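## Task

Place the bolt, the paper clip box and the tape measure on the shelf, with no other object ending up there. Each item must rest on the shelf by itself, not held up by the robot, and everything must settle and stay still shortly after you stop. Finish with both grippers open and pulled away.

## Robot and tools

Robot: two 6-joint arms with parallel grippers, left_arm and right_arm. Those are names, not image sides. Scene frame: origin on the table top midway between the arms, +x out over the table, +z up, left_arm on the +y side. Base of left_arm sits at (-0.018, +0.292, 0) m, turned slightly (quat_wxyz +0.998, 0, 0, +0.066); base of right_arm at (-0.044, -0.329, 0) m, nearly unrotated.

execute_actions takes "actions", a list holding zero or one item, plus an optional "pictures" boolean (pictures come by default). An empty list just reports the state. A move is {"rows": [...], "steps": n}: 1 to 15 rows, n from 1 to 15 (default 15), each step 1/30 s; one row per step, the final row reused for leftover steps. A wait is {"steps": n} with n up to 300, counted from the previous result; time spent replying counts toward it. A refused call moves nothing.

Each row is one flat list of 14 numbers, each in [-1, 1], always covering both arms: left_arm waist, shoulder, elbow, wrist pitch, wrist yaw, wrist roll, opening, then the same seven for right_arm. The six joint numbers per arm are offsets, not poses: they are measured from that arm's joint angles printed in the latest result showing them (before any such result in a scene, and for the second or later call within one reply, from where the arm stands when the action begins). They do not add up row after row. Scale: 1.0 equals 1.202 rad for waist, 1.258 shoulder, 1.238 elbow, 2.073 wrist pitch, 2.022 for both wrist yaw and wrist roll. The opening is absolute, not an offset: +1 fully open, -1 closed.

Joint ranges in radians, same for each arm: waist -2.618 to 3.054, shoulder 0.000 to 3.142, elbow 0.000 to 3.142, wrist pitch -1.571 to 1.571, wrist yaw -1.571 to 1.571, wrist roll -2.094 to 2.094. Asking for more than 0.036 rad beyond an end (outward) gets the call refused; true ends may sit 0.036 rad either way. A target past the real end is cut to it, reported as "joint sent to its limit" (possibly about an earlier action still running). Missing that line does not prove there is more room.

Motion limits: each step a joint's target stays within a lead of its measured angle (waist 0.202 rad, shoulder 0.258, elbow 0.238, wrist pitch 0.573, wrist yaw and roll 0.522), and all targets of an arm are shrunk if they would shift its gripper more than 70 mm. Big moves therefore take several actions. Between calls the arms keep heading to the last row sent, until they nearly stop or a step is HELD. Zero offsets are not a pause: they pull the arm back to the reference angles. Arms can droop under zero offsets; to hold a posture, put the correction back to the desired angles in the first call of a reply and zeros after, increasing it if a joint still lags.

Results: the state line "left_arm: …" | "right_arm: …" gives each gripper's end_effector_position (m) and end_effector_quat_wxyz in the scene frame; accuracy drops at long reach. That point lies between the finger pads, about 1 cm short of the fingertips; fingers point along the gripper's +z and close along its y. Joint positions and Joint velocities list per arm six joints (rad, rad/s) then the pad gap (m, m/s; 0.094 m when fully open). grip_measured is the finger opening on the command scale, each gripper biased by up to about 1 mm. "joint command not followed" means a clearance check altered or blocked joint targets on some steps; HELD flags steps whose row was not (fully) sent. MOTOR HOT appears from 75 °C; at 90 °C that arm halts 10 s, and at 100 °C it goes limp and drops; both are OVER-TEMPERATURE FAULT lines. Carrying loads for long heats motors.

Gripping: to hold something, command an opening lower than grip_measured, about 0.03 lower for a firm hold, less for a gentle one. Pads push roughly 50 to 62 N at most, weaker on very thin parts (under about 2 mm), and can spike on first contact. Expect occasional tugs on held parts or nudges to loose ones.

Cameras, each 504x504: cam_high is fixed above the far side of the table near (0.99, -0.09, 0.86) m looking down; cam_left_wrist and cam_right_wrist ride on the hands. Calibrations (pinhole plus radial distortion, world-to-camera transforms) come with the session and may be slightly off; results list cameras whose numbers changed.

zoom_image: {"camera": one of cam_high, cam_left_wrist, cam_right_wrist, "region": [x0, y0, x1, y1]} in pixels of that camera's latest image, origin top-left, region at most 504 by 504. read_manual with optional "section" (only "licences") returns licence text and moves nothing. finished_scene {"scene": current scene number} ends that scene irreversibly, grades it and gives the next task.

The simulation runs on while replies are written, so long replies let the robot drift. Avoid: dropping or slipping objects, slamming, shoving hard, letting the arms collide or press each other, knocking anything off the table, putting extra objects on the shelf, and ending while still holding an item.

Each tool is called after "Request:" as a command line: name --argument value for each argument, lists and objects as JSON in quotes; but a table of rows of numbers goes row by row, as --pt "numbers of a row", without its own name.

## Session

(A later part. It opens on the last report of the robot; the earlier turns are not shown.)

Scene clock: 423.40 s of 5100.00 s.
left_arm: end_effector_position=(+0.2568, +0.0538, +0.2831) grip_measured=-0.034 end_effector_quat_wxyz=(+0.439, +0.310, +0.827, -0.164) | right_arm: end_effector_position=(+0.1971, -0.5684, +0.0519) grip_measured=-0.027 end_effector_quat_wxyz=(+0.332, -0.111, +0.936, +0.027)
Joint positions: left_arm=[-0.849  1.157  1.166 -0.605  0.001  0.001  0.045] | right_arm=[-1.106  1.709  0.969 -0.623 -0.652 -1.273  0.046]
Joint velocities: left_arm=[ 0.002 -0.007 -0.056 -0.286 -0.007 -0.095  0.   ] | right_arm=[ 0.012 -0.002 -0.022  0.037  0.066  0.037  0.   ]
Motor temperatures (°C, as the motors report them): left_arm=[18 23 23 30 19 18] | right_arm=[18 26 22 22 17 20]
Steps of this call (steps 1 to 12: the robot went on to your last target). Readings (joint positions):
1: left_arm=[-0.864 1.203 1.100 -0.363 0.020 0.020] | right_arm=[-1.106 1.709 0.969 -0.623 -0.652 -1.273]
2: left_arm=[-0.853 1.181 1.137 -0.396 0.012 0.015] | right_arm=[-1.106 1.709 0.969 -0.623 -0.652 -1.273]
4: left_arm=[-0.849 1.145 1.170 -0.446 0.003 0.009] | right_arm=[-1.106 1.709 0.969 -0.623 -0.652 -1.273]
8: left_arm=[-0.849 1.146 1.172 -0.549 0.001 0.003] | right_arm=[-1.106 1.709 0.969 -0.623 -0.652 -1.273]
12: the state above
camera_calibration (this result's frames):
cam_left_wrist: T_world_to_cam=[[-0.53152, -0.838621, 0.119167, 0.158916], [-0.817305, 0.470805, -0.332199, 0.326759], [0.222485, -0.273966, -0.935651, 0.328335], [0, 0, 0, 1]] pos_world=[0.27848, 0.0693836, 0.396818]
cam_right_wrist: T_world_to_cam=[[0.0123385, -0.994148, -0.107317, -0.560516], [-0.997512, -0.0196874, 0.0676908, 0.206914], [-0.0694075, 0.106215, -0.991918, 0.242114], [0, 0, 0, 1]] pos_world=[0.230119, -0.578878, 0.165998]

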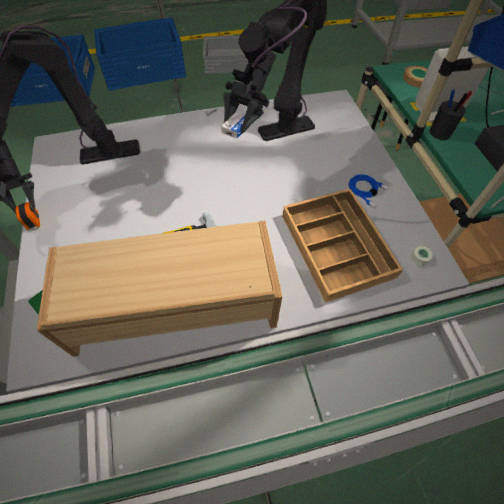

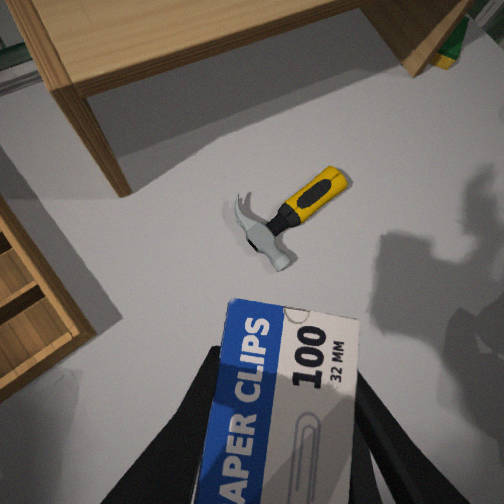

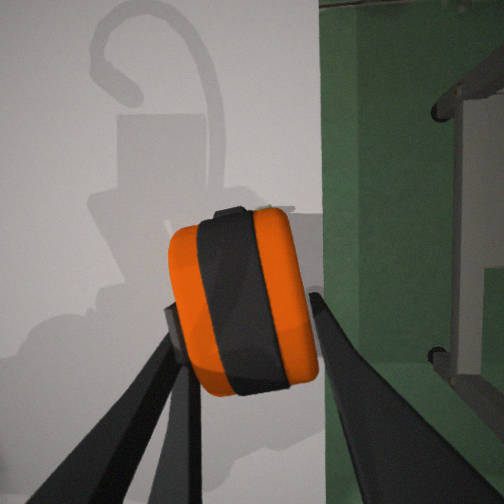

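Request:
execute_actions --actions '[{"rows": [[0.003,0.008,0.01,-0.01,0,0,-0.068,0,0,0,0,0,0,0.05],[0.01,0.029,0.032,-0.01,0,0,-0.068,0,0,0,0,0,0,0.14],[0.021,0.062,0.064,-0.01,0,0,-0.068,0,0,0,0.002,0,0,0.23],[0.035,0.104,0.105,-0.009,0,0,-0.068,0.003,0,0,0.005,0,0,0.3],[0.051,0.154,0.153,-0.008,0,0,-0.068,0.007,0.004,0,0.008,0,0,0.32],[0.07,0.209,0.205,-0.007,0,0,-0.068,0.011,0.009,0,0.011,0,0,0.32],[0.089,0.268,0.26,-0.006,0,0,-0.068,0.015,0.014,0,0.014,0,0,0.32],[0.109,0.327,0.316,-0.005,0,0,-0.068,0.019,0.019,0,0.017,0,0,0.32],[0.128,0.386,0.371,-0.004,0,0,-0.068,0.022,0.024,0,0.019,0,0,0.32],[0.147,0.441,0.423,-0.003,0,0,-0.068,0.025,0.029,0,0.02,0,0,0.32],[0.163,0.491,0.47,-0.002,0,0,-0.068,0.027,0.033,0,0.02,0,0,0.32],[0.177,0.533,0.509,-0.002,0,0,-0.068,0.029,0.036,0,0.02,0,0,0.32],[0.188,0.566,0.539,-0.002,0,0,-0.068,0.03,0.038,0,0.02,0,0,0.32],[0.195,0.587,0.559,-0.002,0,0,-0.068,0.03,0.04,0,0.02,0,0,0.32],[0.198,0.595,0.566,-0.002,0,0,-0.068,0.03,0.04,0,0.02,0,0,0.32]], "steps": 15}]' --pictures false

Request:
execute_actions --actions '[{"steps": 12}]'

Scene clock: 457.63 s of 5100.00 s.
left_arm: end_effector_position=(+0.4596, +0.0330, +0.2661) grip_measured=-0.034 end_effector_quat_wxyz=(+0.429, +0.221, +0.869, -0.111) | right_arm: end_effector_position=(+0.2055, -0.5647, +0.0417) grip_measured=+0.317 end_effector_quat_wxyz=(+0.330, -0.123, +0.935, +0.034)
Joint positions: left_arm=[-0.629  1.871  1.814 -0.596  0.004 -0.001  0.045] | right_arm=[-1.077  1.746  0.969 -0.592 -0.649 -1.273  0.062]
Joint velocities: left_arm=[ 0.403  1.194  0.491  0.066 -0.11   0.051  0.001] | right_arm=[ 0.017  0.085  0.002  0.037 -0.022 -0.022 -0.   ]
Motor temperatures (°C, as the motors report them): left_arm=[18 23 25 31 19 18] | right_arm=[18 26 22 22 17 20]
Steps of this call (steps 1 to 45: the robot went on to your last target; steps 46 to 110: nothing new was sent; then 30.07 s passed at rest; steps 111 to 125: all 15 steps of this action). Readings (joint positions):
111: left_arm=[-0.849 1.180 1.139 -0.660 -0.000 -0.001] | right_arm=[-1.106 1.709 0.969 -0.623 -0.652 -1.273]
112: left_arm=[-0.849 1.181 1.145 -0.662 -0.000 -0.001] | right_arm=[-1.106 1.709 0.969 -0.623 -0.651 -1.273]
114: left_arm=[-0.840 1.211 1.193 -0.670 0.002 -0.001] | right_arm=[-1.106 1.709 0.969 -0.623 -0.650 -1.273]
118: left_arm=[-0.772 1.414 1.434 -0.660 0.005 -0.001] | right_arm=[-1.101 1.710 0.969 -0.611 -0.649 -1.273]
125: the state above

Scene clock: 458.03 s of 5100.00 s.
left_arm: end_effector_position=(+0.4726, +0.0424, +0.2383) grip_measured=-0.034 end_effector_quat_wxyz=(+0.402, +0.213, +0.885, -0.097) | right_arm: end_effector_position=(+0.2058, -0.5652, +0.0404) grip_measured=+0.317 end_effector_quat_wxyz=(+0.329, -0.123, +0.936, +0.034)
Joint positions: left_arm=[-0.604  1.934  1.839 -0.623 -0.    -0.001  0.045] | right_arm=[-1.076  1.751  0.969 -0.588 -0.649 -1.273  0.062]
Joint velocities: left_arm=[-0.002 -0.071  0.037 -0.022 -0.051  0.051  0.001] | right_arm=[ 0.002  0.002 -0.002  0.095  0.022  0.022  0.   ]
Motor temperatures (°C, as the motors report them): left_arm=[18 23 25 31 19 18] | right_arm=[18 26 22 22 17 20]
Steps of this call (steps 1 to 12: the robot went on to your last target). Readings (joint positions):
1: left_arm=[-0.617 1.905 1.824 -0.596 0.003 -0.001] | right_arm=[-1.076 1.749 0.969 -0.592 -0.649 -1.273]
2: left_arm=[-0.609 1.928 1.825 -0.598 0.001 -0.001] | right_arm=[-1.076 1.750 0.969 -0.592 -0.649 -1.273]
4: left_arm=[-0.603 1.952 1.825 -0.613 -0.000 -0.001] | right_arm=[-1.076 1.751 0.969 -0.591 -0.649 -1.273]
8: left_arm=[-0.604 1.948 1.830 -0.623 -0.000 -0.001] | right_arm=[-1.076 1.751 0.969 -0.589 -0.649 -1.273]
12: the state above
camera_calibration (this result's frames):
cam_left_wrist: T_world_to_cam=[[-0.299331, -0.948857, 0.100356, 0.168874], [-0.937305, 0.27274, -0.216962, 0.531308], [0.178495, -0.159007, -0.971008, 0.259546], [0, 0, 0, 1]] pos_world=[0.502219, 0.0565984, 0.350347]
cam_right_wrist: T_world_to_cam=[[0.0405567, -0.992918, -0.111665, -0.563597], [-0.996094, -0.0489514, 0.0734918, 0.199297], [-0.0784375, 0.108248, -0.991025, 0.233956], [0, 0, 0, 1]] pos_world=[0.239727, -0.575175, 0.154275]

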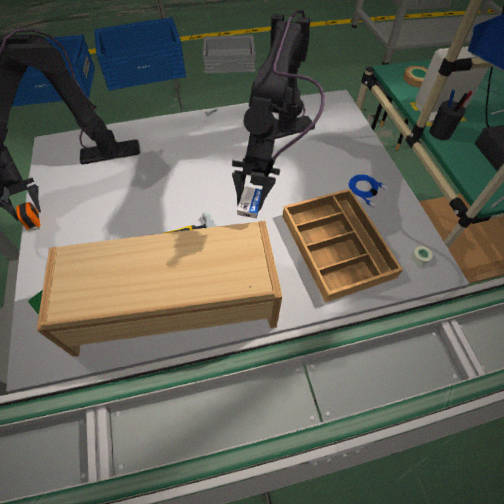

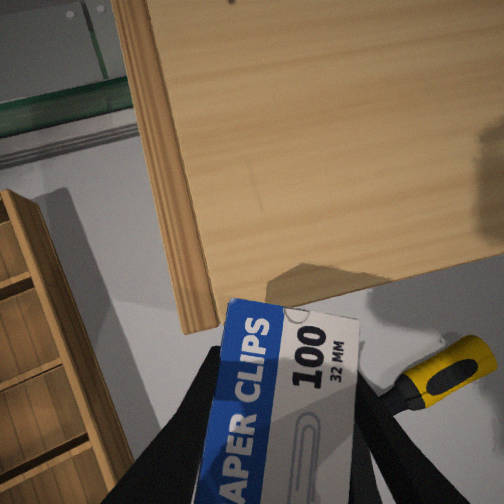

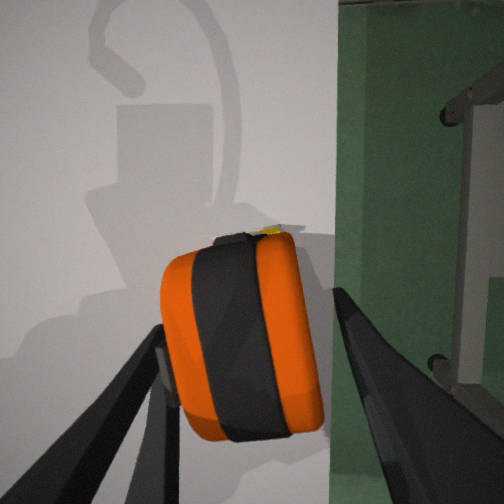

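Request:
execute_actions --actions '[{"rows": [[0,-0.024,0.032,0.006,0,0,-0.068,0,0,0,-0.004,0,0,0.32],[0,-0.018,0.055,0.003,0,0,-0.068,0,0,0,-0.008,0,0,0.32],[0.001,-0.002,0.088,-0.001,0,0,-0.068,0,0,0,-0.012,0,0,0.31],[0.002,0.022,0.128,-0.006,0,0,-0.068,0,0,0,-0.015,0,0,0.29],[0.002,0.05,0.173,-0.012,0,0,-0.068,0,0,0,-0.015,0,0,0.26],[0.003,0.081,0.221,-0.019,0,0,-0.068,0,0,0,-0.015,0,0,0.22],[0.003,0.114,0.272,-0.026,0,0,-0.068,0,0,0,-0.015,0,0,0.18],[0.004,0.148,0.323,-0.033,0,0,-0.068,0,0,0,-0.015,0,0,0.14],[0.004,0.182,0.374,-0.04,0,0,-0.068,0,0,0,-0.015,0,0,0.1],[0.005,0.215,0.422,-0.046,0,0,-0.068,0,0,0,-0.015,0,0,0.06],[0.005,0.246,0.465,-0.052,0,0,-0.068,0,0,0,-0.015,0,0,0.02],[0.006,0.273,0.502,-0.057,0,0,-0.068,0,0,0,-0.015,0,0,-0.02],[0.006,0.296,0.53,-0.061,0,0,-0.068,0,0,0,-0.015,0,0,-0.06],[0.006,0.314,0.548,-0.063,0,0,-0.068,0,0,0,-0.015,0,0,-0.1],[0.006,0.325,0.556,-0.064,0,0,-0.068,0,0,0,-0.015,0,0,-0.14]], "steps": 15}]' --pictures false

Request:
execute_actions --actions '[{"steps": 15}]'

Scene clock: 483.37 s of 5100.00 s.
left_arm: end_effector_position=(+0.5527, +0.0015, +0.3055) grip_measured=-0.034 end_effector_quat_wxyz=(+0.498, +0.201, +0.835, -0.120) | right_arm: end_effector_position=(+0.2041, -0.5631, +0.0396) grip_measured=-0.104 end_effector_quat_wxyz=(+0.326, -0.121, +0.937, +0.039)
Joint positions: left_arm=[-0.604  2.285  2.478 -0.689 -0.    -0.001  0.045] | right_arm=[-1.076  1.751  0.969 -0.601 -0.645 -1.273  0.042]
Joint velocities: left_arm=[-0.012  0.764  0.589 -0.168 -0.081 -0.066  0.   ] | right_arm=[ 0.002 -0.012 -0.007 -0.022 -0.037 -0.022  0.   ]
Motor temperatures (°C, as the motors report them): left_arm=[18 28 25 31 19 18] | right_arm=[18 26 22 21 17 20]
Steps of this call (steps 1 to 30: the robot went on to your last target; steps 31 to 90: nothing new was sent; then 21.83 s passed at rest; steps 91 to 105: all 15 steps of this action). Readings (joint positions):
91: left_arm=[-0.604 1.931 1.841 -0.623 -0.000 -0.001] | right_arm=[-1.076 1.751 0.969 -0.588 -0.648 -1.273]
92: left_arm=[-0.604 1.931 1.847 -0.626 -0.000 -0.001] | right_arm=[-1.076 1.751 0.969 -0.588 -0.648 -1.273]
94: left_arm=[-0.604 1.946 1.893 -0.645 -0.000 -0.001] | right_arm=[-1.076 1.751 0.969 -0.590 -0.647 -1.273]
98: left_arm=[-0.604 2.045 2.117 -0.665 -0.000 -0.001] | right_arm=[-1.076 1.751 0.969 -0.598 -0.647 -1.273]
105: the state above

Scene clock: 483.87 s of 5100.00 s.
left_arm: end_effector_position=(+0.5575, -0.0010, +0.2457) grip_measured=-0.034 end_effector_quat_wxyz=(+0.440, +0.208, +0.867, -0.106) | right_arm: end_effector_position=(+0.2041, -0.5631, +0.0396) grip_measured=-0.104 end_effector_quat_wxyz=(+0.326, -0.121, +0.937, +0.039)
Joint positions: left_arm=[-0.604  2.373  2.499 -0.757 -0.    -0.001  0.045] | right_arm=[-1.076  1.751  0.969 -0.601 -0.645 -1.273  0.042]
Joint velocities: left_arm=[ 0.012  0.002  0.002 -0.037 -0.007  0.037 -0.001] | right_arm=[ 0.002  0.002  0.022  0.022  0.037 -0.007 -0.   ]
Motor temperatures (°C, as the motors report them): left_arm=[18 28 25 31 19 18] | right_arm=[18 26 22 21 17 20]
Steps of this call (steps 1 to 15: the robot went on to your last target). Readings (joint positions):
1: left_arm=[-0.604 2.307 2.492 -0.694 -0.000 -0.001] | right_arm=[-1.076 1.751 0.969 -0.601 -0.645 -1.273]
2: left_arm=[-0.604 2.325 2.496 -0.701 -0.000 -0.001] | right_arm=[-1.076 1.751 0.969 -0.601 -0.645 -1.273]
4: left_arm=[-0.604 2.351 2.496 -0.723 -0.000 -0.001] | right_arm=[-1.076 1.751 0.969 -0.601 -0.645 -1.273]
8: left_arm=[-0.604 2.373 2.496 -0.753 -0.000 -0.001] | right_arm=[-1.076 1.751 0.969 -0.601 -0.645 -1.273]
15: the state above
camera_calibration (this result's frames):
cam_left_wrist: T_world_to_cam=[[-0.30761, -0.944622, 0.114304, 0.153537], [-0.917401, 0.262558, -0.299062, 0.633346], [0.252489, -0.196857, -0.947363, 0.197631], [0, 0, 0, 1]] pos_world=[0.578362, 0.0176492, 0.359088]
cam_right_wrist: T_world_to_cam=[[0.0388567, -0.991837, -0.121451, -0.560279], [-0.995434, -0.0490268, 0.0819036, 0.19732], [-0.0871894, 0.117714, -0.989212, 0.239784], [0, 0, 0, 1]] pos_world=[0.239096, -0.574257, 0.152989]

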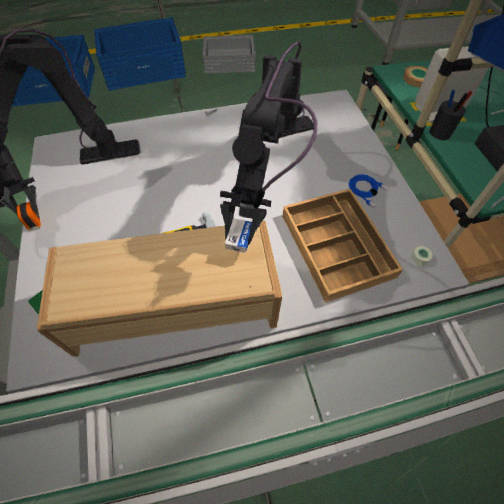

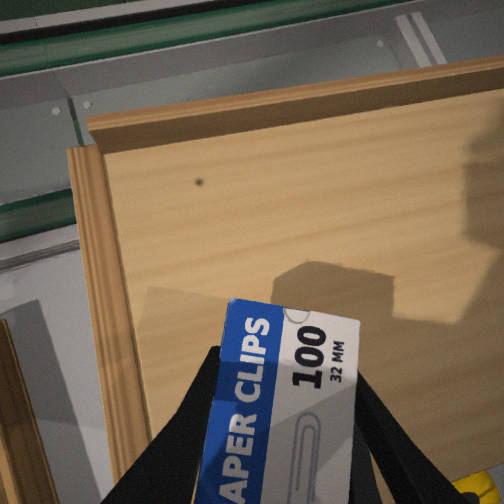

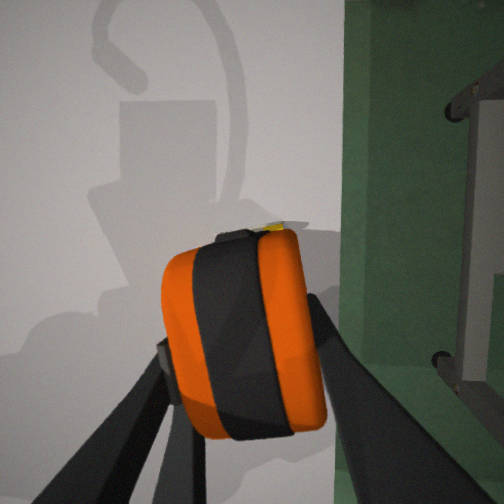

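Request:
execute_actions --actions '[{"rows": [[0,-0.024,0.02,0.004,0,0,-0.068,0,-0.008,0.01,0,0,0,-0.14],[0,-0.024,0.016,0.006,0,0,-0.068,0,-0.016,0.022,-0.002,0,0,-0.14],[0,-0.024,0.011,0.008,0,0,-0.068,0,-0.026,0.036,-0.008,0,0,-0.14],[0,-0.025,0.006,0.01,0,0,-0.068,0,-0.037,0.054,-0.018,0,0,-0.14],[0,-0.025,0.0,0.012,0,0,-0.068,0,-0.05,0.075,-0.032,0,0,-0.14],[0,-0.025,-0.006,0.014,0,0,-0.068,0,-0.064,0.098,-0.048,0,0,-0.14],[0,-0.025,-0.012,0.016,0,0,-0.068,0.004,-0.079,0.123,-0.065,0.003,0.006,-0.14],[0,-0.026,-0.018,0.018,0,0,-0.068,0.012,-0.094,0.149,-0.083,0.009,0.018,-0.14],[0,-0.026,-0.024,0.02,0,0,-0.068,0.024,-0.109,0.175,-0.101,0.018,0.036,-0.14],[0,-0.026,-0.03,0.021,0,0,-0.068,0.04,-0.124,0.201,-0.118,0.03,0.058,-0.14],[0,-0.026,-0.036,0.022,0,0,-0.068,0.058,-0.138,0.226,-0.133,0.043,0.084,-0.14],[0,-0.026,-0.041,0.023,0,0,-0.068,0.076,-0.15,0.249,-0.146,0.056,0.11,-0.14],[0,-0.026,-0.046,0.024,0,0,-0.068,0.092,-0.16,0.268,-0.156,0.067,0.132,-0.14],[0,-0.026,-0.05,0.024,0,0,-0.068,0.103,-0.167,0.282,-0.163,0.075,0.148,-0.14],[0,-0.026,-0.053,0.024,0,0,-0.068,0.11,-0.17,0.29,-0.166,0.08,0.158,-0.14]], "steps": 15}]' --pictures false

Request:
execute_actions --actions '[{"steps": 12}]'

Scene clock: 529.07 s of 5100.00 s.
left_arm: end_effector_position=(+0.5570, -0.0007, +0.2309) grip_measured=-0.034 end_effector_quat_wxyz=(+0.430, +0.210, +0.872, -0.103) | right_arm: end_effector_position=(+0.2357, -0.5832, +0.1656) grip_measured=-0.104 end_effector_quat_wxyz=(+0.322, -0.109, +0.939, -0.051)
Joint positions: left_arm=[-0.604  2.368  2.449 -0.736 -0.    -0.001  0.045] | right_arm=[-0.973  1.572  1.281 -0.845 -0.518 -1.089  0.042]
Joint velocities: left_arm=[ 0.002  0.002 -0.198 -0.081  0.037  0.007 -0.   ] | right_arm=[ 0.554 -0.52   0.676 -0.462  0.198  0.857 -0.   ]
Motor temperatures (°C, as the motors report them): left_arm=[18 35 26 31 19 18] | right_arm=[18 26 22 21 17 20]
Steps of this call (steps 1 to 15: the robot went on to your last target; steps 16 to 90: nothing new was sent; then 41.70 s passed at rest; steps 91 to 105: all 15 steps of this action). Readings (joint positions):
91: left_arm=[-0.604 2.373 2.499 -0.757 -0.000 -0.001] | right_arm=[-1.076 1.751 0.969 -0.600 -0.645 -1.273]
92: left_arm=[-0.604 2.373 2.499 -0.757 -0.000 -0.001] | right_arm=[-1.076 1.751 0.969 -0.600 -0.645 -1.273]
94: left_arm=[-0.604 2.373 2.499 -0.757 -0.000 -0.001] | right_arm=[-1.076 1.749 0.978 -0.611 -0.638 -1.273]
98: left_arm=[-0.604 2.372 2.496 -0.753 -0.000 -0.001] | right_arm=[-1.076 1.717 1.052 -0.693 -0.611 -1.268]
105: the state above

Scene clock: 529.47 s of 5100.00 s.
left_arm: end_effector_position=(+0.5566, -0.0005, +0.2264) grip_measured=-0.034 end_effector_quat_wxyz=(+0.426, +0.210, +0.874, -0.103) | right_arm: end_effector_position=(+0.2299, -0.5679, +0.1754) grip_measured=-0.104 end_effector_quat_wxyz=(+0.298, -0.059, +0.952, -0.026)
Joint positions: left_arm=[-0.604  2.368  2.437 -0.732 -0.    -0.001  0.045] | right_arm=[-0.941  1.543  1.318 -0.947 -0.47  -0.97   0.042]
Joint velocities: left_arm=[ 0.012  0.002 -0.002  0.007  0.022  0.051 -0.001] | right_arm=[-0.007 -0.007  0.017 -0.095  0.066  0.11   0.   ]
Motor temperatures (°C, as the motors report them): left_arm=[18 35 26 31 19 18] | right_arm=[18 26 22 21 17 20]
Steps of this call (steps 1 to 12: the robot went on to your last target). Readings (joint positions):
1: left_arm=[-0.604 2.368 2.443 -0.736 -0.000 -0.001] | right_arm=[-0.957 1.555 1.300 -0.857 -0.513 -1.064]
2: left_arm=[-0.604 2.368 2.440 -0.736 -0.000 -0.001] | right_arm=[-0.947 1.542 1.312 -0.866 -0.510 -1.044]
4: left_arm=[-0.604 2.368 2.437 -0.736 -0.000 -0.001] | right_arm=[-0.941 1.531 1.318 -0.884 -0.506 -1.015]
8: left_arm=[-0.604 2.368 2.437 -0.733 -0.000 -0.001] | right_arm=[-0.941 1.540 1.318 -0.929 -0.481 -0.983]
12: the state above
camera_calibration (this result's frames):
cam_left_wrist: T_world_to_cam=[[-0.304347, -0.946291, 0.109115, 0.155255], [-0.925686, 0.266796, -0.268189, 0.624288], [0.224674, -0.182628, -0.957167, 0.197318], [0, 0, 0, 1]] pos_world=[0.580814, 0.0163952, 0.339353]
cam_right_wrist: T_world_to_cam=[[-0.125695, -0.991608, -0.0302546, -0.527564], [-0.984117, 0.120776, 0.130106, 0.296979], [-0.12536, 0.0461276, -0.991038, 0.34538], [0, 0, 0, 1]] pos_world=[0.269247, -0.574936, 0.287685]

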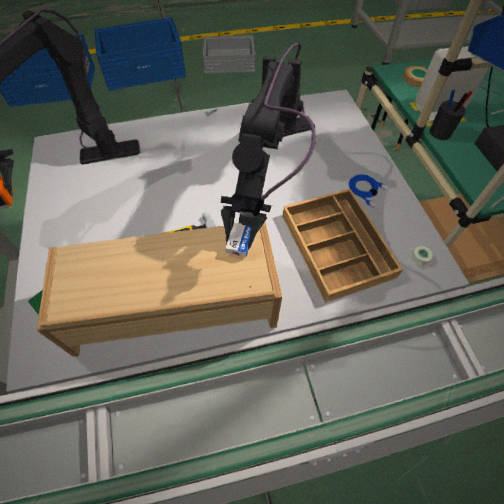

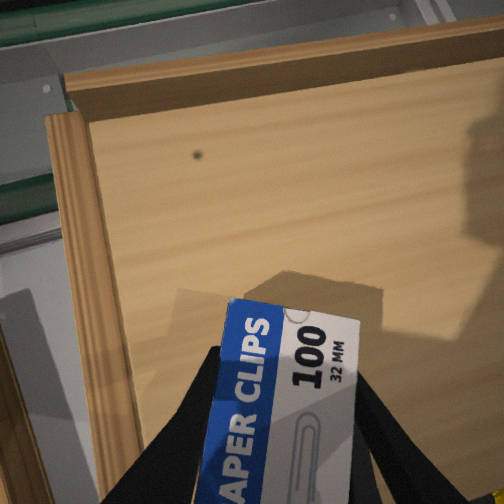

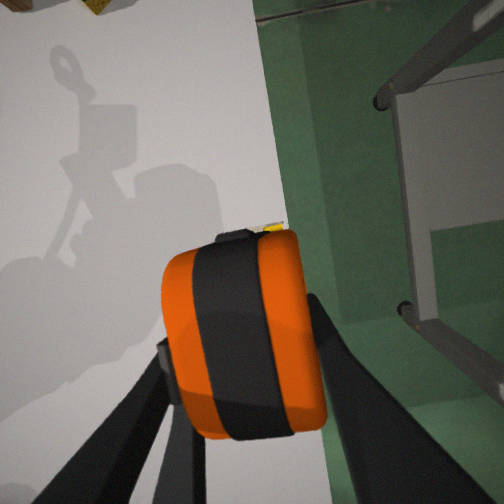

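Request:
execute_actions --actions '[{"rows": [[0,-0.022,-0.004,0.014,0,0,-0.068,0.006,-0.005,0.012,0.002,0.002,0.008,-0.14],[0,-0.022,-0.007,0.017,0,0,-0.068,0.022,-0.005,0.024,0.0,0.007,0.024,-0.14],[0,-0.022,-0.01,0.02,0,0,-0.068,0.047,-0.005,0.042,-0.003,0.016,0.045,-0.14],[0,-0.022,-0.014,0.023,0,0,-0.068,0.079,-0.005,0.066,-0.007,0.027,0.07,-0.14],[0,-0.022,-0.018,0.026,0,0,-0.068,0.117,-0.005,0.093,-0.012,0.04,0.098,-0.14],[0,-0.022,-0.022,0.029,0,0,-0.068,0.158,-0.005,0.124,-0.017,0.054,0.128,-0.14],[0,-0.022,-0.026,0.032,0,0,-0.068,0.202,-0.005,0.156,-0.023,0.069,0.158,-0.14],[0,-0.022,-0.03,0.034,0,0,-0.068,0.247,-0.005,0.189,-0.029,0.084,0.188,-0.14],[0,-0.022,-0.034,0.036,0,0,-0.068,0.292,-0.005,0.222,-0.035,0.099,0.217,-0.14],[0,-0.022,-0.038,0.038,0,0,-0.068,0.333,-0.005,0.252,-0.04,0.113,0.243,-0.14],[0,-0.022,-0.041,0.039,0,0,-0.068,0.371,-0.005,0.28,-0.045,0.125,0.266,-0.14],[0,-0.022,-0.044,0.04,0,0,-0.068,0.403,-0.005,0.303,-0.049,0.136,0.284,-0.14],[0,-0.022,-0.047,0.04,0,0,-0.068,0.428,-0.005,0.322,-0.052,0.144,0.297,-0.14],[0,-0.022,-0.049,0.04,0,0,-0.068,0.444,-0.005,0.334,-0.054,0.149,0.306,-0.14],[0,-0.022,-0.05,0.04,0,0,-0.068,0.45,-0.005,0.34,-0.055,0.15,0.31,-0.14]], "steps": 15}]' --pictures false

Request:
execute_actions --actions '[{"steps": 10}]'

Scene clock: 544.23 s of 5100.00 s.
left_arm: end_effector_position=(+0.5615, -0.0030, +0.2183) grip_measured=-0.034 end_effector_quat_wxyz=(+0.432, +0.209, +0.871, -0.104) | right_arm: end_effector_position=(+0.3435, -0.4543, +0.2833) grip_measured=-0.104 end_effector_quat_wxyz=(+0.344, -0.070, +0.935, -0.042)
Joint positions: left_arm=[-0.604  2.368  2.391 -0.672 -0.    -0.001  0.045] | right_arm=[-0.416  1.562  1.691 -1.026 -0.238 -0.484  0.042]
Joint velocities: left_arm=[ 0.012 -0.012 -0.037  0.051  0.022 -0.022 -0.002] | right_arm=[ 0.745 -0.105  0.598 -0.022  0.198  0.828 -0.   ]
Motor temperatures (°C, as the motors report them): left_arm=[18 36 25 32 19 18] | right_arm=[18 26 23 21 17 20]
Steps of this call (steps 1 to 30: the robot went on to your last target; steps 31 to 90: nothing new was sent; then 11.27 s passed at rest; steps 91 to 105: all 15 steps of this action). Readings (joint positions):
91: left_arm=[-0.604 2.368 2.437 -0.732 -0.000 -0.001] | right_arm=[-0.941 1.543 1.318 -0.953 -0.464 -0.961]
92: left_arm=[-0.604 2.368 2.437 -0.731 -0.000 -0.001] | right_arm=[-0.939 1.543 1.318 -0.953 -0.458 -0.956]
94: left_arm=[-0.604 2.368 2.435 -0.724 -0.000 -0.001] | right_arm=[-0.914 1.544 1.328 -0.962 -0.431 -0.924]
98: left_arm=[-0.604 2.368 2.417 -0.703 -0.000 -0.001] | right_arm=[-0.753 1.562 1.436 -1.001 -0.349 -0.781]
105: the state above

Scene clock: 544.57 s of 5100.00 s.
left_arm: end_effector_position=(+0.5626, -0.0036, +0.2188) grip_measured=-0.034 end_effector_quat_wxyz=(+0.435, +0.209, +0.869, -0.105) | right_arm: end_effector_position=(+0.3341, -0.4525, +0.2893) grip_measured=-0.104 end_effector_quat_wxyz=(+0.332, -0.014, +0.942, -0.042)
Joint positions: left_arm=[-0.604  2.368  2.388 -0.662 -0.    -0.001  0.045] | right_arm=[-0.395  1.548  1.717 -1.079 -0.179 -0.365  0.042]
Joint velocities: left_arm=[ 0.002  0.002 -0.007 -0.037  0.066 -0.051  0.   ] | right_arm=[ 0.017 -0.017  0.007 -0.154 -0.022  0.11   0.001]
Motor temperatures (°C, as the motors report them): left_arm=[18 36 25 32 19 18] | right_arm=[18 26 23 21 17 20]
Steps of this call (steps 1 to 10: the robot went on to your last target). Readings (joint positions):
1: left_arm=[-0.604 2.368 2.390 -0.669 -0.000 -0.001] | right_arm=[-0.396 1.558 1.706 -1.026 -0.234 -0.459]
2: left_arm=[-0.604 2.368 2.390 -0.667 -0.000 -0.001] | right_arm=[-0.388 1.553 1.714 -1.029 -0.230 -0.438]
4: left_arm=[-0.604 2.368 2.389 -0.665 -0.000 -0.001] | right_arm=[-0.388 1.547 1.717 -1.040 -0.215 -0.407]
8: left_arm=[-0.604 2.368 2.388 -0.662 -0.000 -0.001] | right_arm=[-0.395 1.548 1.717 -1.071 -0.185 -0.374]
10: the state above
camera_calibration (this result's frames):
cam_left_wrist: T_world_to_cam=[[-0.306493, -0.945193, 0.112567, 0.155454], [-0.920296, 0.264039, -0.288686, 0.630086], [0.243142, -0.192075, -0.950783, 0.176379], [0, 0, 0, 1]] pos_world=[0.584626, 0.0144454, 0.332096]
cam_right_wrist: T_world_to_cam=[[-0.213506, -0.975993, -0.0430391, -0.356443], [-0.975867, 0.210998, 0.0562465, 0.430196], [-0.045815, 0.0540093, -0.997489, 0.44483], [0, 0, 0, 1]] pos_world=[0.364091, -0.462681, 0.404175]

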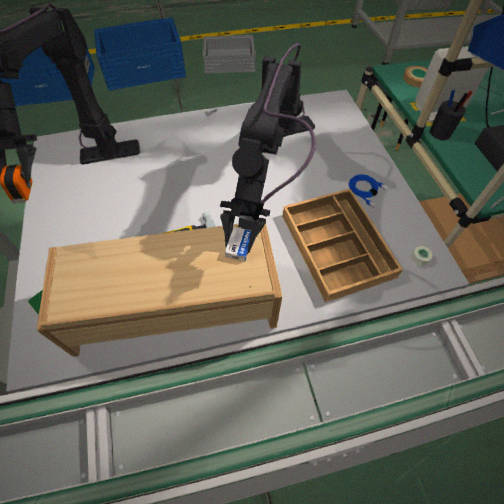

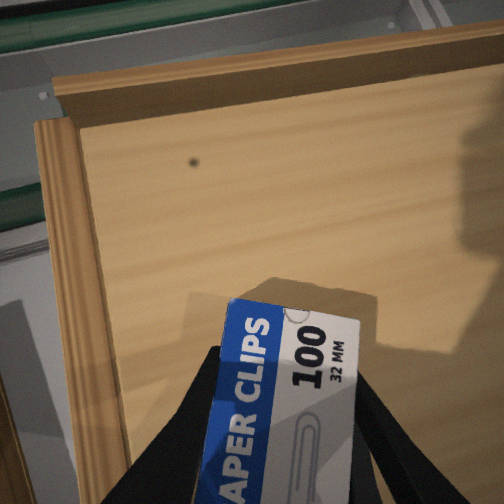

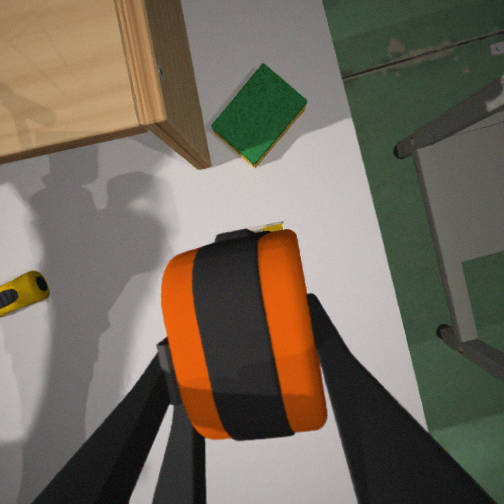

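Request:
execute_actions --actions '[{"rows": [[0,-0.022,-0.004,0.004,0,0,-0.068,0.004,-0.004,0.024,0.008,0.008,0.014,-0.14],[0,-0.022,-0.002,0.002,0,0,-0.068,0.017,0.008,0.044,0.008,0.014,0.024,-0.14],[0,-0.022,0,0,0,0,-0.068,0.037,0.028,0.072,0.008,0.02,0.036,-0.14],[0,-0.022,0,-0.002,0,0,-0.068,0.062,0.056,0.107,0.008,0.028,0.052,-0.14],[0,-0.022,0,-0.004,0,0,-0.06,0.092,0.09,0.148,0.007,0.036,0.069,-0.14],[0,-0.022,0,-0.004,0,0,-0.04,0.125,0.128,0.193,0.007,0.045,0.087,-0.14],[0,-0.022,0,-0.004,0,0,-0.01,0.159,0.169,0.24,0.006,0.054,0.105,-0.14],[0,-0.022,0,-0.004,0,0,0.03,0.195,0.211,0.288,0.006,0.063,0.123,-0.14],[0,-0.022,0,-0.004,0,0,0.08,0.229,0.253,0.335,0.005,0.071,0.14,-0.14],[0,-0.022,0,-0.004,0,0,0.14,0.262,0.293,0.379,0.004,0.078,0.154,-0.14],[0,-0.022,0,-0.004,0,0,0.2,0.292,0.33,0.419,0.004,0.084,0.166,-0.14],[0,-0.022,0,-0.004,0,0,0.27,0.317,0.362,0.452,0.003,0.089,0.175,-0.14],[0,-0.022,0,-0.004,0,0,0.34,0.337,0.389,0.478,0.003,0.092,0.181,-0.14],[0,-0.022,0,-0.004,0,0,0.4,0.349,0.409,0.495,0.002,0.094,0.184,-0.14],[0,-0.022,0,-0.004,0,0,0.45,0.354,0.42,0.501,0.002,0.094,0.185,-0.14]], "steps": 15}]' --pictures false

Request:
execute_actions --actions '[{"steps": 12}]'

Scene clock: 577.03 s of 5100.00 s.
left_arm: end_effector_position=(+0.5627, -0.0036, +0.2189) grip_measured=+0.425 end_effector_quat_wxyz=(+0.435, +0.209, +0.869, -0.105) | right_arm: end_effector_position=(+0.4870, -0.3179, +0.2809) grip_measured=-0.104 end_effector_quat_wxyz=(+0.354, -0.041, +0.934, +0.005)
Joint positions: left_arm=[-0.604  2.368  2.388 -0.662 -0.    -0.001  0.067] | right_arm=[ 0.011  2.049  2.278 -1.076 -0.031 -0.066  0.042]
Joint velocities: left_arm=[ 0.007  0.002  0.022 -0.037 -0.022 -0.037  0.046] | right_arm=[ 0.735  0.95   0.486  0.022 -0.007  0.432  0.   ]
Motor temperatures (°C, as the motors report them): left_arm=[18 37 24 32 19 18] | right_arm=[18 26 24 23 17 20]
Steps of this call (steps 1 to 30: the robot went on to your last target; steps 31 to 90: nothing new was sent; then 28.97 s passed at rest; steps 91 to 105: all 15 steps of this action). Readings (joint positions):
91: left_arm=[-0.604 2.368 2.388 -0.662 -0.000 -0.001] | right_arm=[-0.395 1.548 1.717 -1.087 -0.170 -0.350]
92: left_arm=[-0.604 2.368 2.388 -0.662 -0.000 -0.001] | right_arm=[-0.393 1.549 1.720 -1.089 -0.166 -0.346]
94: left_arm=[-0.604 2.368 2.388 -0.662 -0.000 -0.001] | right_arm=[-0.375 1.572 1.756 -1.108 -0.147 -0.324]
98: left_arm=[-0.604 2.368 2.388 -0.662 -0.000 -0.001] | right_arm=[-0.254 1.715 1.953 -1.122 -0.091 -0.235]
105: the state above

Scene clock: 577.43 s of 5100.00 s.
left_arm: end_effector_position=(+0.5627, -0.0036, +0.2189) grip_measured=+0.448 end_effector_quat_wxyz=(+0.435, +0.209, +0.869, -0.105) | right_arm: end_effector_position=(+0.4911, -0.3120, +0.2485) grip_measured=-0.104 end_effector_quat_wxyz=(+0.315, -0.016, +0.949, +0.006)
Joint positions: left_arm=[-0.604  2.368  2.388 -0.662 -0.    -0.001  0.068] | right_arm=[ 0.032  2.114  2.295 -1.11  -0.004 -0.003  0.042]
Joint velocities: left_arm=[-0.022  0.002 -0.012  0.051 -0.037  0.051  0.001] | right_arm=[-0.012 -0.081  0.105  0.022  0.022 -0.007  0.001]
Motor temperatures (°C, as the motors report them): left_arm=[18 37 24 32 19 18] | right_arm=[18 26 24 23 17 20]
Steps of this call (steps 1 to 12: the robot went on to your last target). Readings (joint positions):
1: left_arm=[-0.604 2.368 2.388 -0.662 -0.000 -0.001] | right_arm=[0.033 2.077 2.287 -1.074 -0.031 -0.053]
2: left_arm=[-0.604 2.368 2.388 -0.662 -0.000 -0.001] | right_arm=[0.047 2.097 2.289 -1.076 -0.031 -0.043]
4: left_arm=[-0.604 2.368 2.388 -0.662 -0.000 -0.001] | right_arm=[0.058 2.124 2.289 -1.091 -0.031 -0.028]
8: left_arm=[-0.604 2.368 2.388 -0.662 -0.000 -0.001] | right_arm=[0.043 2.128 2.289 -1.110 -0.017 -0.010]
12: the state above
camera_calibration (this result's frames):
cam_left_wrist: T_world_to_cam=[[-0.306531, -0.945174, 0.112627, 0.155445], [-0.920197, 0.263989, -0.289044, 0.630184], [0.243465, -0.192241, -0.950667, 0.176226], [0, 0, 0, 1]] pos_world=[0.584638, 0.0144391, 0.332176]
cam_right_wrist: T_world_to_cam=[[-0.183389, -0.975302, -0.1231, -0.182208], [-0.979259, 0.170272, 0.109818, 0.531753], [-0.0861455, 0.140686, -0.986299, 0.447859], [0, 0, 0, 1]] pos_world=[0.52589, -0.331258, 0.360897]

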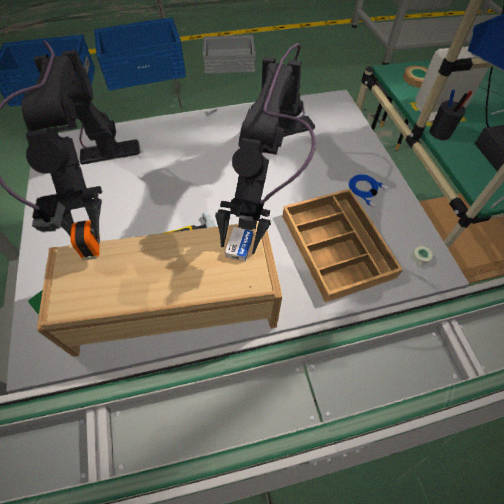

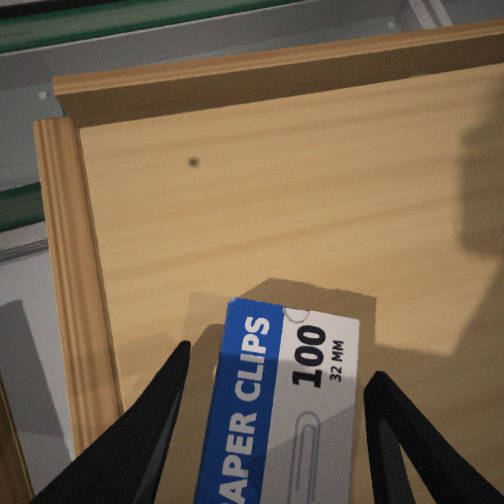

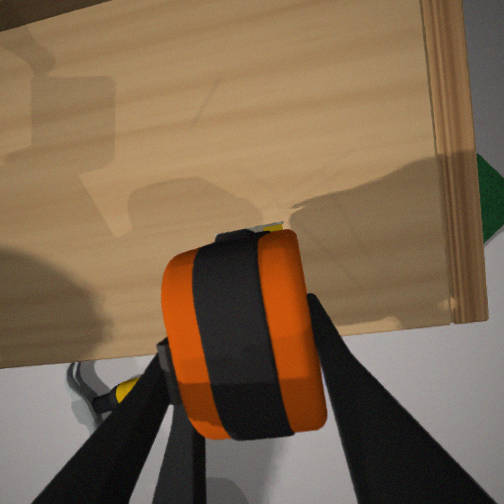

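Request:
execute_actions --actions '[{"rows": [[0,-0.03,0.01,0.006,0,0,0.47,0,-0.03,0.038,0.019,0,0,-0.14],[0,-0.042,0.015,0.008,0,0,0.5,0,-0.03,0.045,0.022,0,0,-0.14],[0,-0.058,0.015,0.008,0,0,0.55,0,-0.028,0.054,0.025,0,0,-0.14],[0,-0.078,0.01,0.008,0,0,0.6,0,-0.024,0.064,0.027,0,0,-0.14],[0,-0.105,0,0.008,0,0,0.65,0,-0.019,0.074,0.029,0,0,-0.14],[0,-0.14,-0.02,0.008,0,0,0.7,0,-0.013,0.084,0.031,0,0,-0.14],[0.005,-0.18,-0.05,0.008,0,0,0.75,0,-0.006,0.094,0.032,0,0,-0.14],[0.015,-0.225,-0.09,0.008,0,0,0.8,0,0.001,0.103,0.032,0,0,-0.14],[0.03,-0.275,-0.14,0.008,0,0,0.85,0,0.008,0.111,0.032,0,0,-0.14],[0.05,-0.33,-0.195,0.008,0,0,0.9,0,0.015,0.118,0.032,0,0,-0.14],[0.075,-0.385,-0.255,0.008,0,0,0.95,0,0.022,0.124,0.032,0,0,-0.14],[0.1,-0.44,-0.32,0.008,0,0,1,0,0.028,0.128,0.032,0,0,-0.14],[0.125,-0.49,-0.385,0.008,0,0,1,0,0.034,0.131,0.032,0,0,-0.14],[0.145,-0.53,-0.445,0.008,0,0,1,0,0.039,0.132,0.032,0,0,-0.14],[0.16,-0.56,-0.49,0.008,0,0,1,0,0.042,0.132,0.032,0,0,-0.14]], "steps": 15}]' --pictures false

Request:
execute_actions --actions '[{"steps": 12}]'

Scene clock: 606.33 s of 5100.00 s.
left_arm: end_effector_position=(+0.4917, +0.0908, +0.3314) grip_measured=+1.000 end_effector_quat_wxyz=(+0.487, +0.164, +0.852, -0.096) | right_arm: end_effector_position=(+0.5108, -0.3119, +0.2863) grip_measured=-0.104 end_effector_quat_wxyz=(+0.374, -0.013, +0.927, +0.006)
Joint positions: left_arm=[-0.508  1.866  1.974 -0.639  0.007 -0.001  0.094] | right_arm=[ 0.032  2.147  2.427 -1.084 -0.001  0.002  0.042]
Joint velocities: left_arm=[ 0.867 -1.878 -1.805  0.051  0.007 -0.037  0.   ] | right_arm=[ 0.017  0.173  0.042  0.051  0.066 -0.022 -0.   ]
Motor temperatures (°C, as the motors report them): left_arm=[18 39 25 32 19 18] | right_arm=[18 32 24 24 17 20]
Steps of this call (steps 1 to 30: the robot went on to your last target; steps 31 to 90: nothing new was sent; then 25.40 s passed at rest; steps 91 to 105: all 15 steps of this action). Readings (joint positions):
91: left_arm=[-0.604 2.368 2.388 -0.662 -0.000 -0.001] | right_arm=[0.032 2.107 2.302 -1.110 -0.001 0.002]
92: left_arm=[-0.604 2.367 2.388 -0.662 -0.000 -0.001] | right_arm=[0.032 2.107 2.302 -1.110 -0.001 0.002]
94: left_arm=[-0.604 2.357 2.388 -0.662 -0.000 -0.001] | right_arm=[0.032 2.107 2.311 -1.111 -0.001 0.002]
98: left_arm=[-0.604 2.267 2.339 -0.661 -0.000 -0.001] | right_arm=[0.032 2.115 2.361 -1.107 -0.001 0.002]
105: the state above

Scene clock: 606.73 s of 5100.00 s.
left_arm: end_effector_position=(+0.4583, +0.1599, +0.3547) grip_measured=+1.000 end_effector_quat_wxyz=(+0.504, +0.116, +0.853, -0.067) | right_arm: end_effector_position=(+0.5177, -0.3117, +0.2637) grip_measured=-0.104 end_effector_quat_wxyz=(+0.355, -0.013, +0.935, +0.006)
Joint positions: left_arm=[-0.407  1.655  1.792 -0.64  -0.006 -0.001  0.094] | right_arm=[ 0.032  2.189  2.427 -1.083 -0.001  0.002  0.042]
Joint velocities: left_arm=[ 0.012  0.11  -0.066 -0.037  0.11  -0.051  0.   ] | right_arm=[-0.017 -0.007 -0.012 -0.066 -0.022 -0.037  0.001]
Motor temperatures (°C, as the motors report them): left_arm=[18 39 25 32 19 18] | right_arm=[18 32 24 24 17 20]
Steps of this call (steps 1 to 12: the robot went on to your last target). Readings (joint positions):
1: left_arm=[-0.474 1.798 1.907 -0.635 0.006 -0.001] | right_arm=[0.032 2.153 2.427 -1.083 -0.001 0.002]
2: left_arm=[-0.442 1.739 1.854 -0.641 0.004 -0.001] | right_arm=[0.032 2.160 2.427 -1.083 -0.001 0.002]
4: left_arm=[-0.395 1.669 1.814 -0.649 -0.006 -0.001] | right_arm=[0.032 2.173 2.427 -1.083 -0.001 0.002]
8: left_arm=[-0.396 1.645 1.810 -0.641 -0.010 -0.001] | right_arm=[0.032 2.189 2.427 -1.083 -0.001 0.002]
12: the state above
camera_calibration (this result's frames):
cam_left_wrist: T_world_to_cam=[[-0.126642, -0.983308, 0.130641, 0.179967], [-0.906917, 0.0614274, -0.416806, 0.601823], [0.401824, -0.171266, -0.899558, 0.268139], [0, 0, 0, 1]] pos_world=[0.460851, 0.185917, 0.468539]
cam_right_wrist: T_world_to_cam=[[-0.177399, -0.973923, -0.141436, -0.173012], [-0.984136, 0.175191, 0.028019, 0.581654], [-0.00251006, 0.144163, -0.989551, 0.423719], [0, 0, 0, 1]] pos_world=[0.542798, -0.331485, 0.378524]

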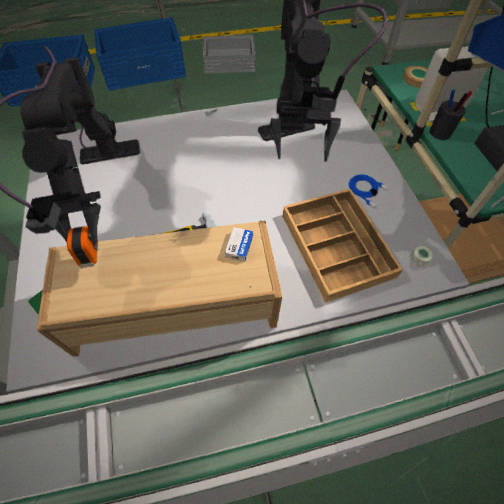

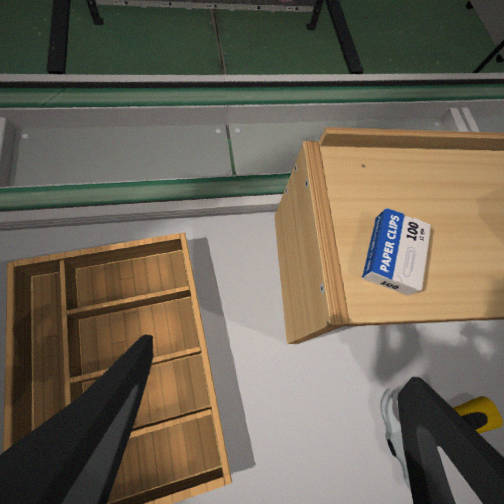

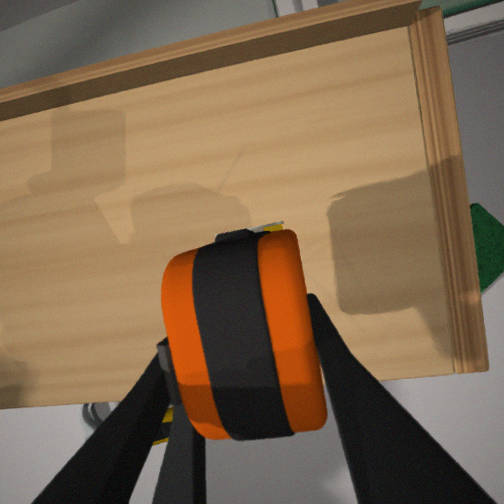

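Request:
execute_actions --actions '[{"rows": [[0.003,-0.007,-0.008,0.001,0,0,1,0,-0.016,0.025,0.019,0,0,-0.14],[0.01,-0.027,-0.029,0.004,0,0,1,0,-0.013,0.025,0.019,0,0,-0.14],[0.021,-0.057,-0.062,0.008,0,0,1,0,-0.01,0.025,0.019,0,0,-0.14],[0.035,-0.096,-0.105,0.014,0,0,1,0,-0.007,0.025,0.019,0,0,-0.14],[0.052,-0.142,-0.155,0.021,0,0,1,0,-0.004,0.025,0.019,0,0,-0.14],[0.07,-0.194,-0.211,0.028,0,0,1,0,-0.001,0.025,0.019,0,0,-0.14],[0.09,-0.248,-0.27,0.036,0,0,1,0,0.002,0.025,0.019,0,0,-0.14],[0.11,-0.302,-0.33,0.044,0,0,1,0,0.005,0.025,0.019,0,0,-0.14],[0.13,-0.356,-0.389,0.052,0,0,1,0,0.008,0.025,0.019,0,0,-0.14],[0.148,-0.408,-0.445,0.059,0,0,1,0,0.011,0.025,0.019,0,0,-0.14],[0.165,-0.454,-0.495,0.066,0,0,1,0,0.013,0.025,0.019,0,0,-0.14],[0.179,-0.493,-0.538,0.072,0,0,1,0,0.015,0.025,0.019,0,0,-0.14],[0.19,-0.523,-0.571,0.076,0,0,1,0,0.017,0.025,0.019,0,0,-0.14],[0.197,-0.543,-0.592,0.079,0,0,1,0,0.018,0.025,0.019,0,0,-0.14],[0.2,-0.55,-0.6,0.08,0,0,1,0,0.019,0.025,0.019,0,0,-0.14]], "steps": 15}]' --pictures false

Request:
execute_actions --actions '[{"steps": 12}]'

Scene clock: 619.10 s of 5100.00 s.
left_arm: end_effector_position=(+0.3202, +0.2783, +0.3245) grip_measured=+1.000 end_effector_quat_wxyz=(+0.543, +0.018, +0.839, -0.010) | right_arm: end_effector_position=(+0.5215, -0.3115, +0.2485) grip_measured=-0.104 end_effector_quat_wxyz=(+0.342, -0.013, +0.940, +0.006)
Joint positions: left_arm=[-0.18   0.99   1.103 -0.535 -0.008 -0.001  0.094] | right_arm=[ 0.032  2.217  2.427 -1.083 -0.001  0.002  0.042]
Joint velocities: left_arm=[ 0.183 -0.96  -0.74   0.183 -0.007 -0.022  0.   ] | right_arm=[-0.017  0.11   0.007  0.095 -0.022 -0.037 -0.001]
Motor temperatures (°C, as the motors report them): left_arm=[18 35 25 32 19 18] | right_arm=[18 33 25 25 17 20]
Steps of this call (steps 1 to 30: the robot went on to your last target; steps 31 to 90: nothing new was sent; then 8.87 s passed at rest; steps 91 to 105: all 15 steps of this action). Readings (joint positions):
91: left_arm=[-0.407 1.664 1.787 -0.640 -0.006 -0.001] | right_arm=[0.032 2.189 2.427 -1.083 -0.001 0.002]
92: left_arm=[-0.407 1.661 1.783 -0.638 -0.006 -0.001] | right_arm=[0.032 2.189 2.427 -1.083 -0.001 0.002]
94: left_arm=[-0.400 1.632 1.735 -0.622 -0.005 -0.001] | right_arm=[0.032 2.189 2.427 -1.083 -0.001 0.002]
98: left_arm=[-0.329 1.441 1.495 -0.594 -0.002 -0.001] | right_arm=[0.032 2.191 2.427 -1.083 -0.001 0.002]
105: the state above

Scene clock: 619.50 s of 5100.00 s.
left_arm: end_effector_position=(+0.3169, +0.2805, +0.3221) grip_measured=+1.000 end_effector_quat_wxyz=(+0.554, +0.015, +0.833, -0.009) | right_arm: end_effector_position=(+0.5231, -0.3115, +0.2415) grip_measured=-0.104 end_effector_quat_wxyz=(+0.336, -0.013, +0.942, +0.006)
Joint positions: left_arm=[-0.174  0.957  1.056 -0.496 -0.008 -0.001  0.094] | right_arm=[ 0.032  2.23   2.427 -1.083 -0.001  0.002  0.042]
Joint velocities: left_arm=[ 0.012 -0.002 -0.007  0.007  0.022  0.037  0.   ] | right_arm=[-0.012 -0.007 -0.012 -0.037 -0.066  0.007 -0.   ]
Motor temperatures (°C, as the motors report them): left_arm=[18 34 25 32 19 18] | right_arm=[18 33 25 25 17 20]
Steps of this call (steps 1 to 12: the robot went on to your last target). Readings (joint positions):
1: left_arm=[-0.175 0.966 1.084 -0.531 -0.008 -0.001] | right_arm=[0.032 2.221 2.427 -1.083 -0.001 0.002]
2: left_arm=[-0.174 0.957 1.074 -0.526 -0.008 -0.001] | right_arm=[0.032 2.225 2.427 -1.083 -0.001 0.002]
4: left_arm=[-0.174 0.957 1.064 -0.512 -0.008 -0.001] | right_arm=[0.032 2.229 2.427 -1.083 -0.001 0.002]
8: left_arm=[-0.174 0.957 1.056 -0.504 -0.008 -0.001] | right_arm=[0.032 2.230 2.427 -1.083 -0.001 0.002]
12: the state above
camera_calibration (this result's frames):
cam_left_wrist: T_world_to_cam=[[0.0910551, -0.985304, 0.144518, 0.212068], [-0.847419, -0.152887, -0.508436, 0.523326], [0.523058, -0.0761721, -0.848886, 0.23483], [0, 0, 0, 1]] pos_world=[0.301337, 0.306848, 0.434774]
cam_right_wrist: T_world_to_cam=[[-0.182997, -0.974087, -0.132916, -0.174212], [-0.982178, 0.175248, 0.0679277, 0.576979], [-0.0428743, 0.142977, -0.988797, 0.422276], [0, 0, 0, 1]] pos_world=[0.55292, -0.331188, 0.355197]

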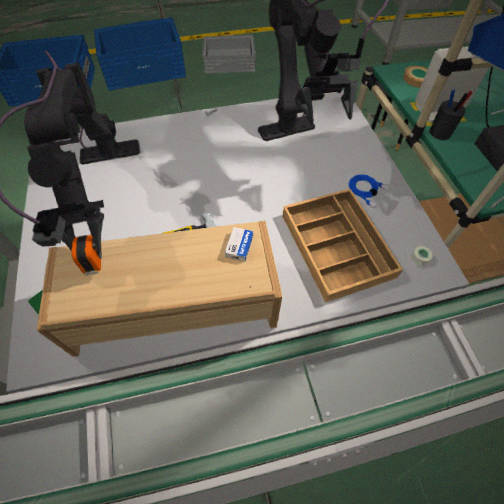

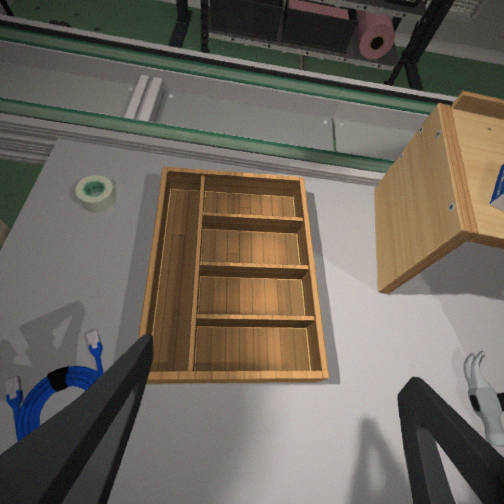

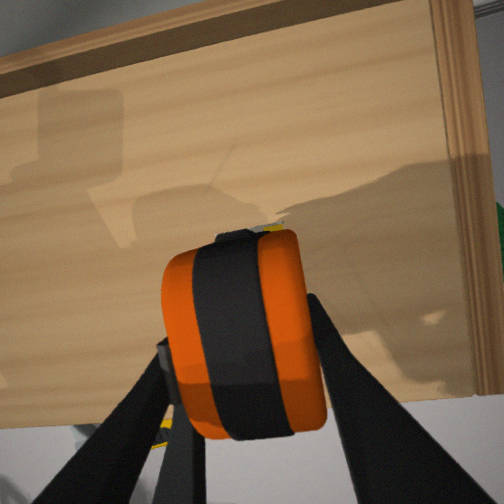

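Request:
execute_actions --actions '[{"rows": [[0,0,0,0,0,0,1,0,-0.012,0.025,0.019,0,0,-0.14],[0,0,0,0,0,0,1,0,-0.01,0.025,0.019,0,0,-0.14],[0,0,0,0,0,0,1,0,-0.008,0.025,0.019,0,0,-0.14],[0,0,0,0,0,0,1,0,-0.006,0.025,0.019,0,0,-0.14],[0,0,0,0,0,0,1,0,-0.0045,0.025,0.019,0,0,-0.14],[0,0,0,0,0,0,1,0,-0.003,0.025,0.019,0,0,-0.14],[0,0,0,0,0,0,1,0,-0.0015,0.025,0.019,0,0,-0.14],[0,0,0,0,0,0,1,0,0,0.025,0.019,0,0,-0.14],[0,0,0,0,0,0,1,0,0.0015,0.025,0.019,0,0,-0.14],[0,0,0,0,0,0,1,0,0.003,0.025,0.019,0,0,-0.14],[0,0,0,0,0,0,1,0,0.004,0.025,0.019,0,0,-0.14],[0,0,0,0,0,0,1,0,0.005,0.025,0.019,0,0,-0.14],[0,0,0,0,0,0,1,0,0.006,0.025,0.019,0,0,-0.14]], "steps": 15}]' --pictures false

Request:
execute_actions --actions '[{"steps": 8}]'

Scene clock: 633.73 s of 5100.00 s.
left_arm: end_effector_position=(+0.3173, +0.2805, +0.3231) grip_measured=+1.000 end_effector_quat_wxyz=(+0.555, +0.015, +0.831, -0.009) | right_arm: end_effector_position=(+0.5247, -0.3115, +0.2343) grip_measured=-0.104 end_effector_quat_wxyz=(+0.329, -0.013, +0.944, +0.006)
Joint positions: left_arm=[-0.174  0.957  1.056 -0.491 -0.008 -0.001  0.094] | right_arm=[ 0.032  2.243  2.427 -1.083 -0.001  0.002  0.042]
Joint velocities: left_arm=[ 0.007 -0.002 -0.002  0.007  0.081 -0.022  0.   ] | right_arm=[-0.007  0.095 -0.022 -0.022  0.037  0.037 -0.001]
Motor temperatures (°C, as the motors report them): left_arm=[18 31 25 33 19 18] | right_arm=[18 34 25 25 17 20]
Steps of this call (steps 1 to 30: the robot went on to your last target; steps 31 to 90: nothing new was sent; then 10.73 s passed at rest; steps 91 to 105: all 15 steps of this action). Readings (joint positions):
91: left_arm=[-0.174 0.957 1.056 -0.491 -0.008 -0.001] | right_arm=[0.032 2.230 2.427 -1.083 -0.001 0.002]
92: left_arm=[-0.174 0.957 1.056 -0.491 -0.008 -0.001] | right_arm=[0.032 2.230 2.427 -1.083 -0.001 0.002]
94: left_arm=[-0.174 0.957 1.056 -0.491 -0.008 -0.001] | right_arm=[0.032 2.230 2.427 -1.083 -0.001 0.002]
98: left_arm=[-0.174 0.957 1.056 -0.491 -0.008 -0.001] | right_arm=[0.032 2.230 2.427 -1.083 -0.001 0.002]
105: the state above

Scene clock: 634.00 s of 5100.00 s.
left_arm: end_effector_position=(+0.3173, +0.2805, +0.3231) grip_measured=+1.000 end_effector_quat_wxyz=(+0.555, +0.015, +0.831, -0.009) | right_arm: end_effector_position=(+0.5256, -0.3114, +0.2299) grip_measured=-0.104 end_effector_quat_wxyz=(+0.326, -0.013, +0.945, +0.006)
Joint positions: left_arm=[-0.174  0.957  1.056 -0.491 -0.008 -0.001  0.094] | right_arm=[ 0.032  2.251  2.427 -1.083 -0.001  0.002  0.042]
Joint velocities: left_arm=[-0.012  0.002  0.012 -0.037  0.037  0.007  0.   ] | right_arm=[-0.012  0.002  0.007  0.051  0.022 -0.051 -0.001]
Motor temperatures (°C, as the motors report them): left_arm=[18 31 25 33 19 18] | right_arm=[18 34 25 25 17 20]
Steps of this call (steps 1 to 8: the robot went on to your last target). Readings (joint positions):
1: left_arm=[-0.174 0.957 1.056 -0.491 -0.008 -0.001] | right_arm=[0.032 2.246 2.427 -1.083 -0.001 0.002]
2: left_arm=[-0.174 0.957 1.056 -0.491 -0.008 -0.001] | right_arm=[0.032 2.248 2.427 -1.083 -0.001 0.002]
4: left_arm=[-0.174 0.957 1.056 -0.491 -0.008 -0.001] | right_arm=[0.032 2.250 2.427 -1.083 -0.001 0.002]
8: the state above
camera_calibration (this result's frames):
cam_left_wrist: T_world_to_cam=[[0.0903927, -0.985276, 0.145123, 0.211865], [-0.845085, -0.152985, -0.512277, 0.524757], [0.526935, -0.0763355, -0.84647, 0.233526], [0, 0, 0, 1]] pos_world=[0.30126, 0.306852, 0.435747]
cam_right_wrist: T_world_to_cam=[[-0.185738, -0.974168, -0.128449, -0.174834], [-0.980539, 0.175296, 0.0884016, 0.574601], [-0.0636014, 0.142369, -0.987768, 0.421458], [0, 0, 0, 1]] pos_world=[0.557751, -0.331046, 0.34305]

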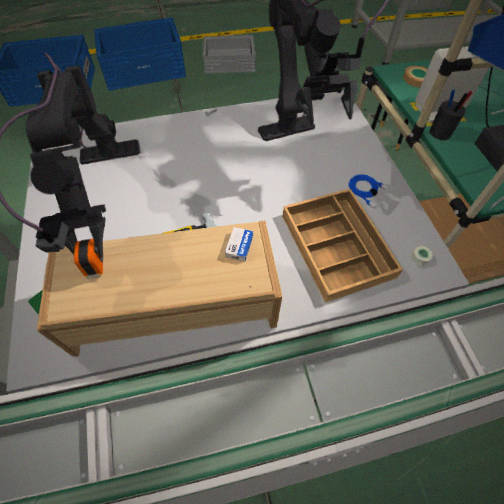

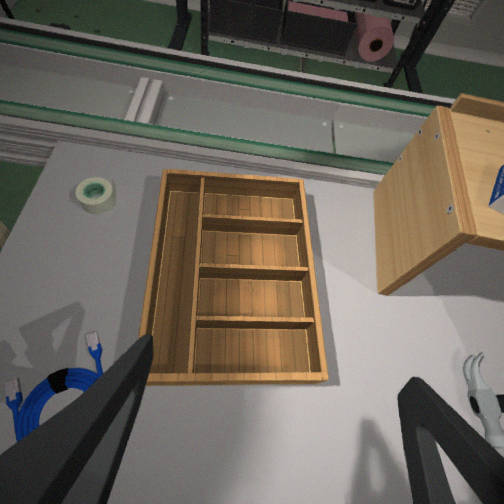

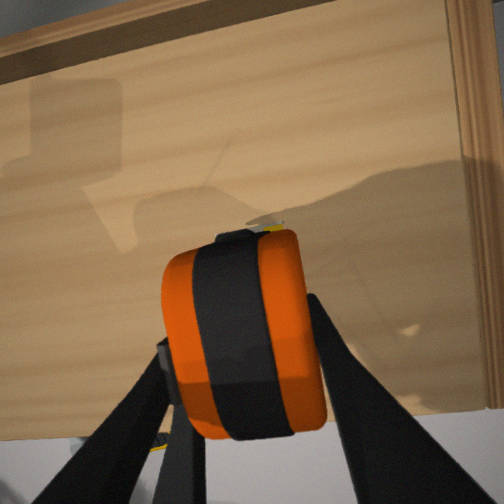

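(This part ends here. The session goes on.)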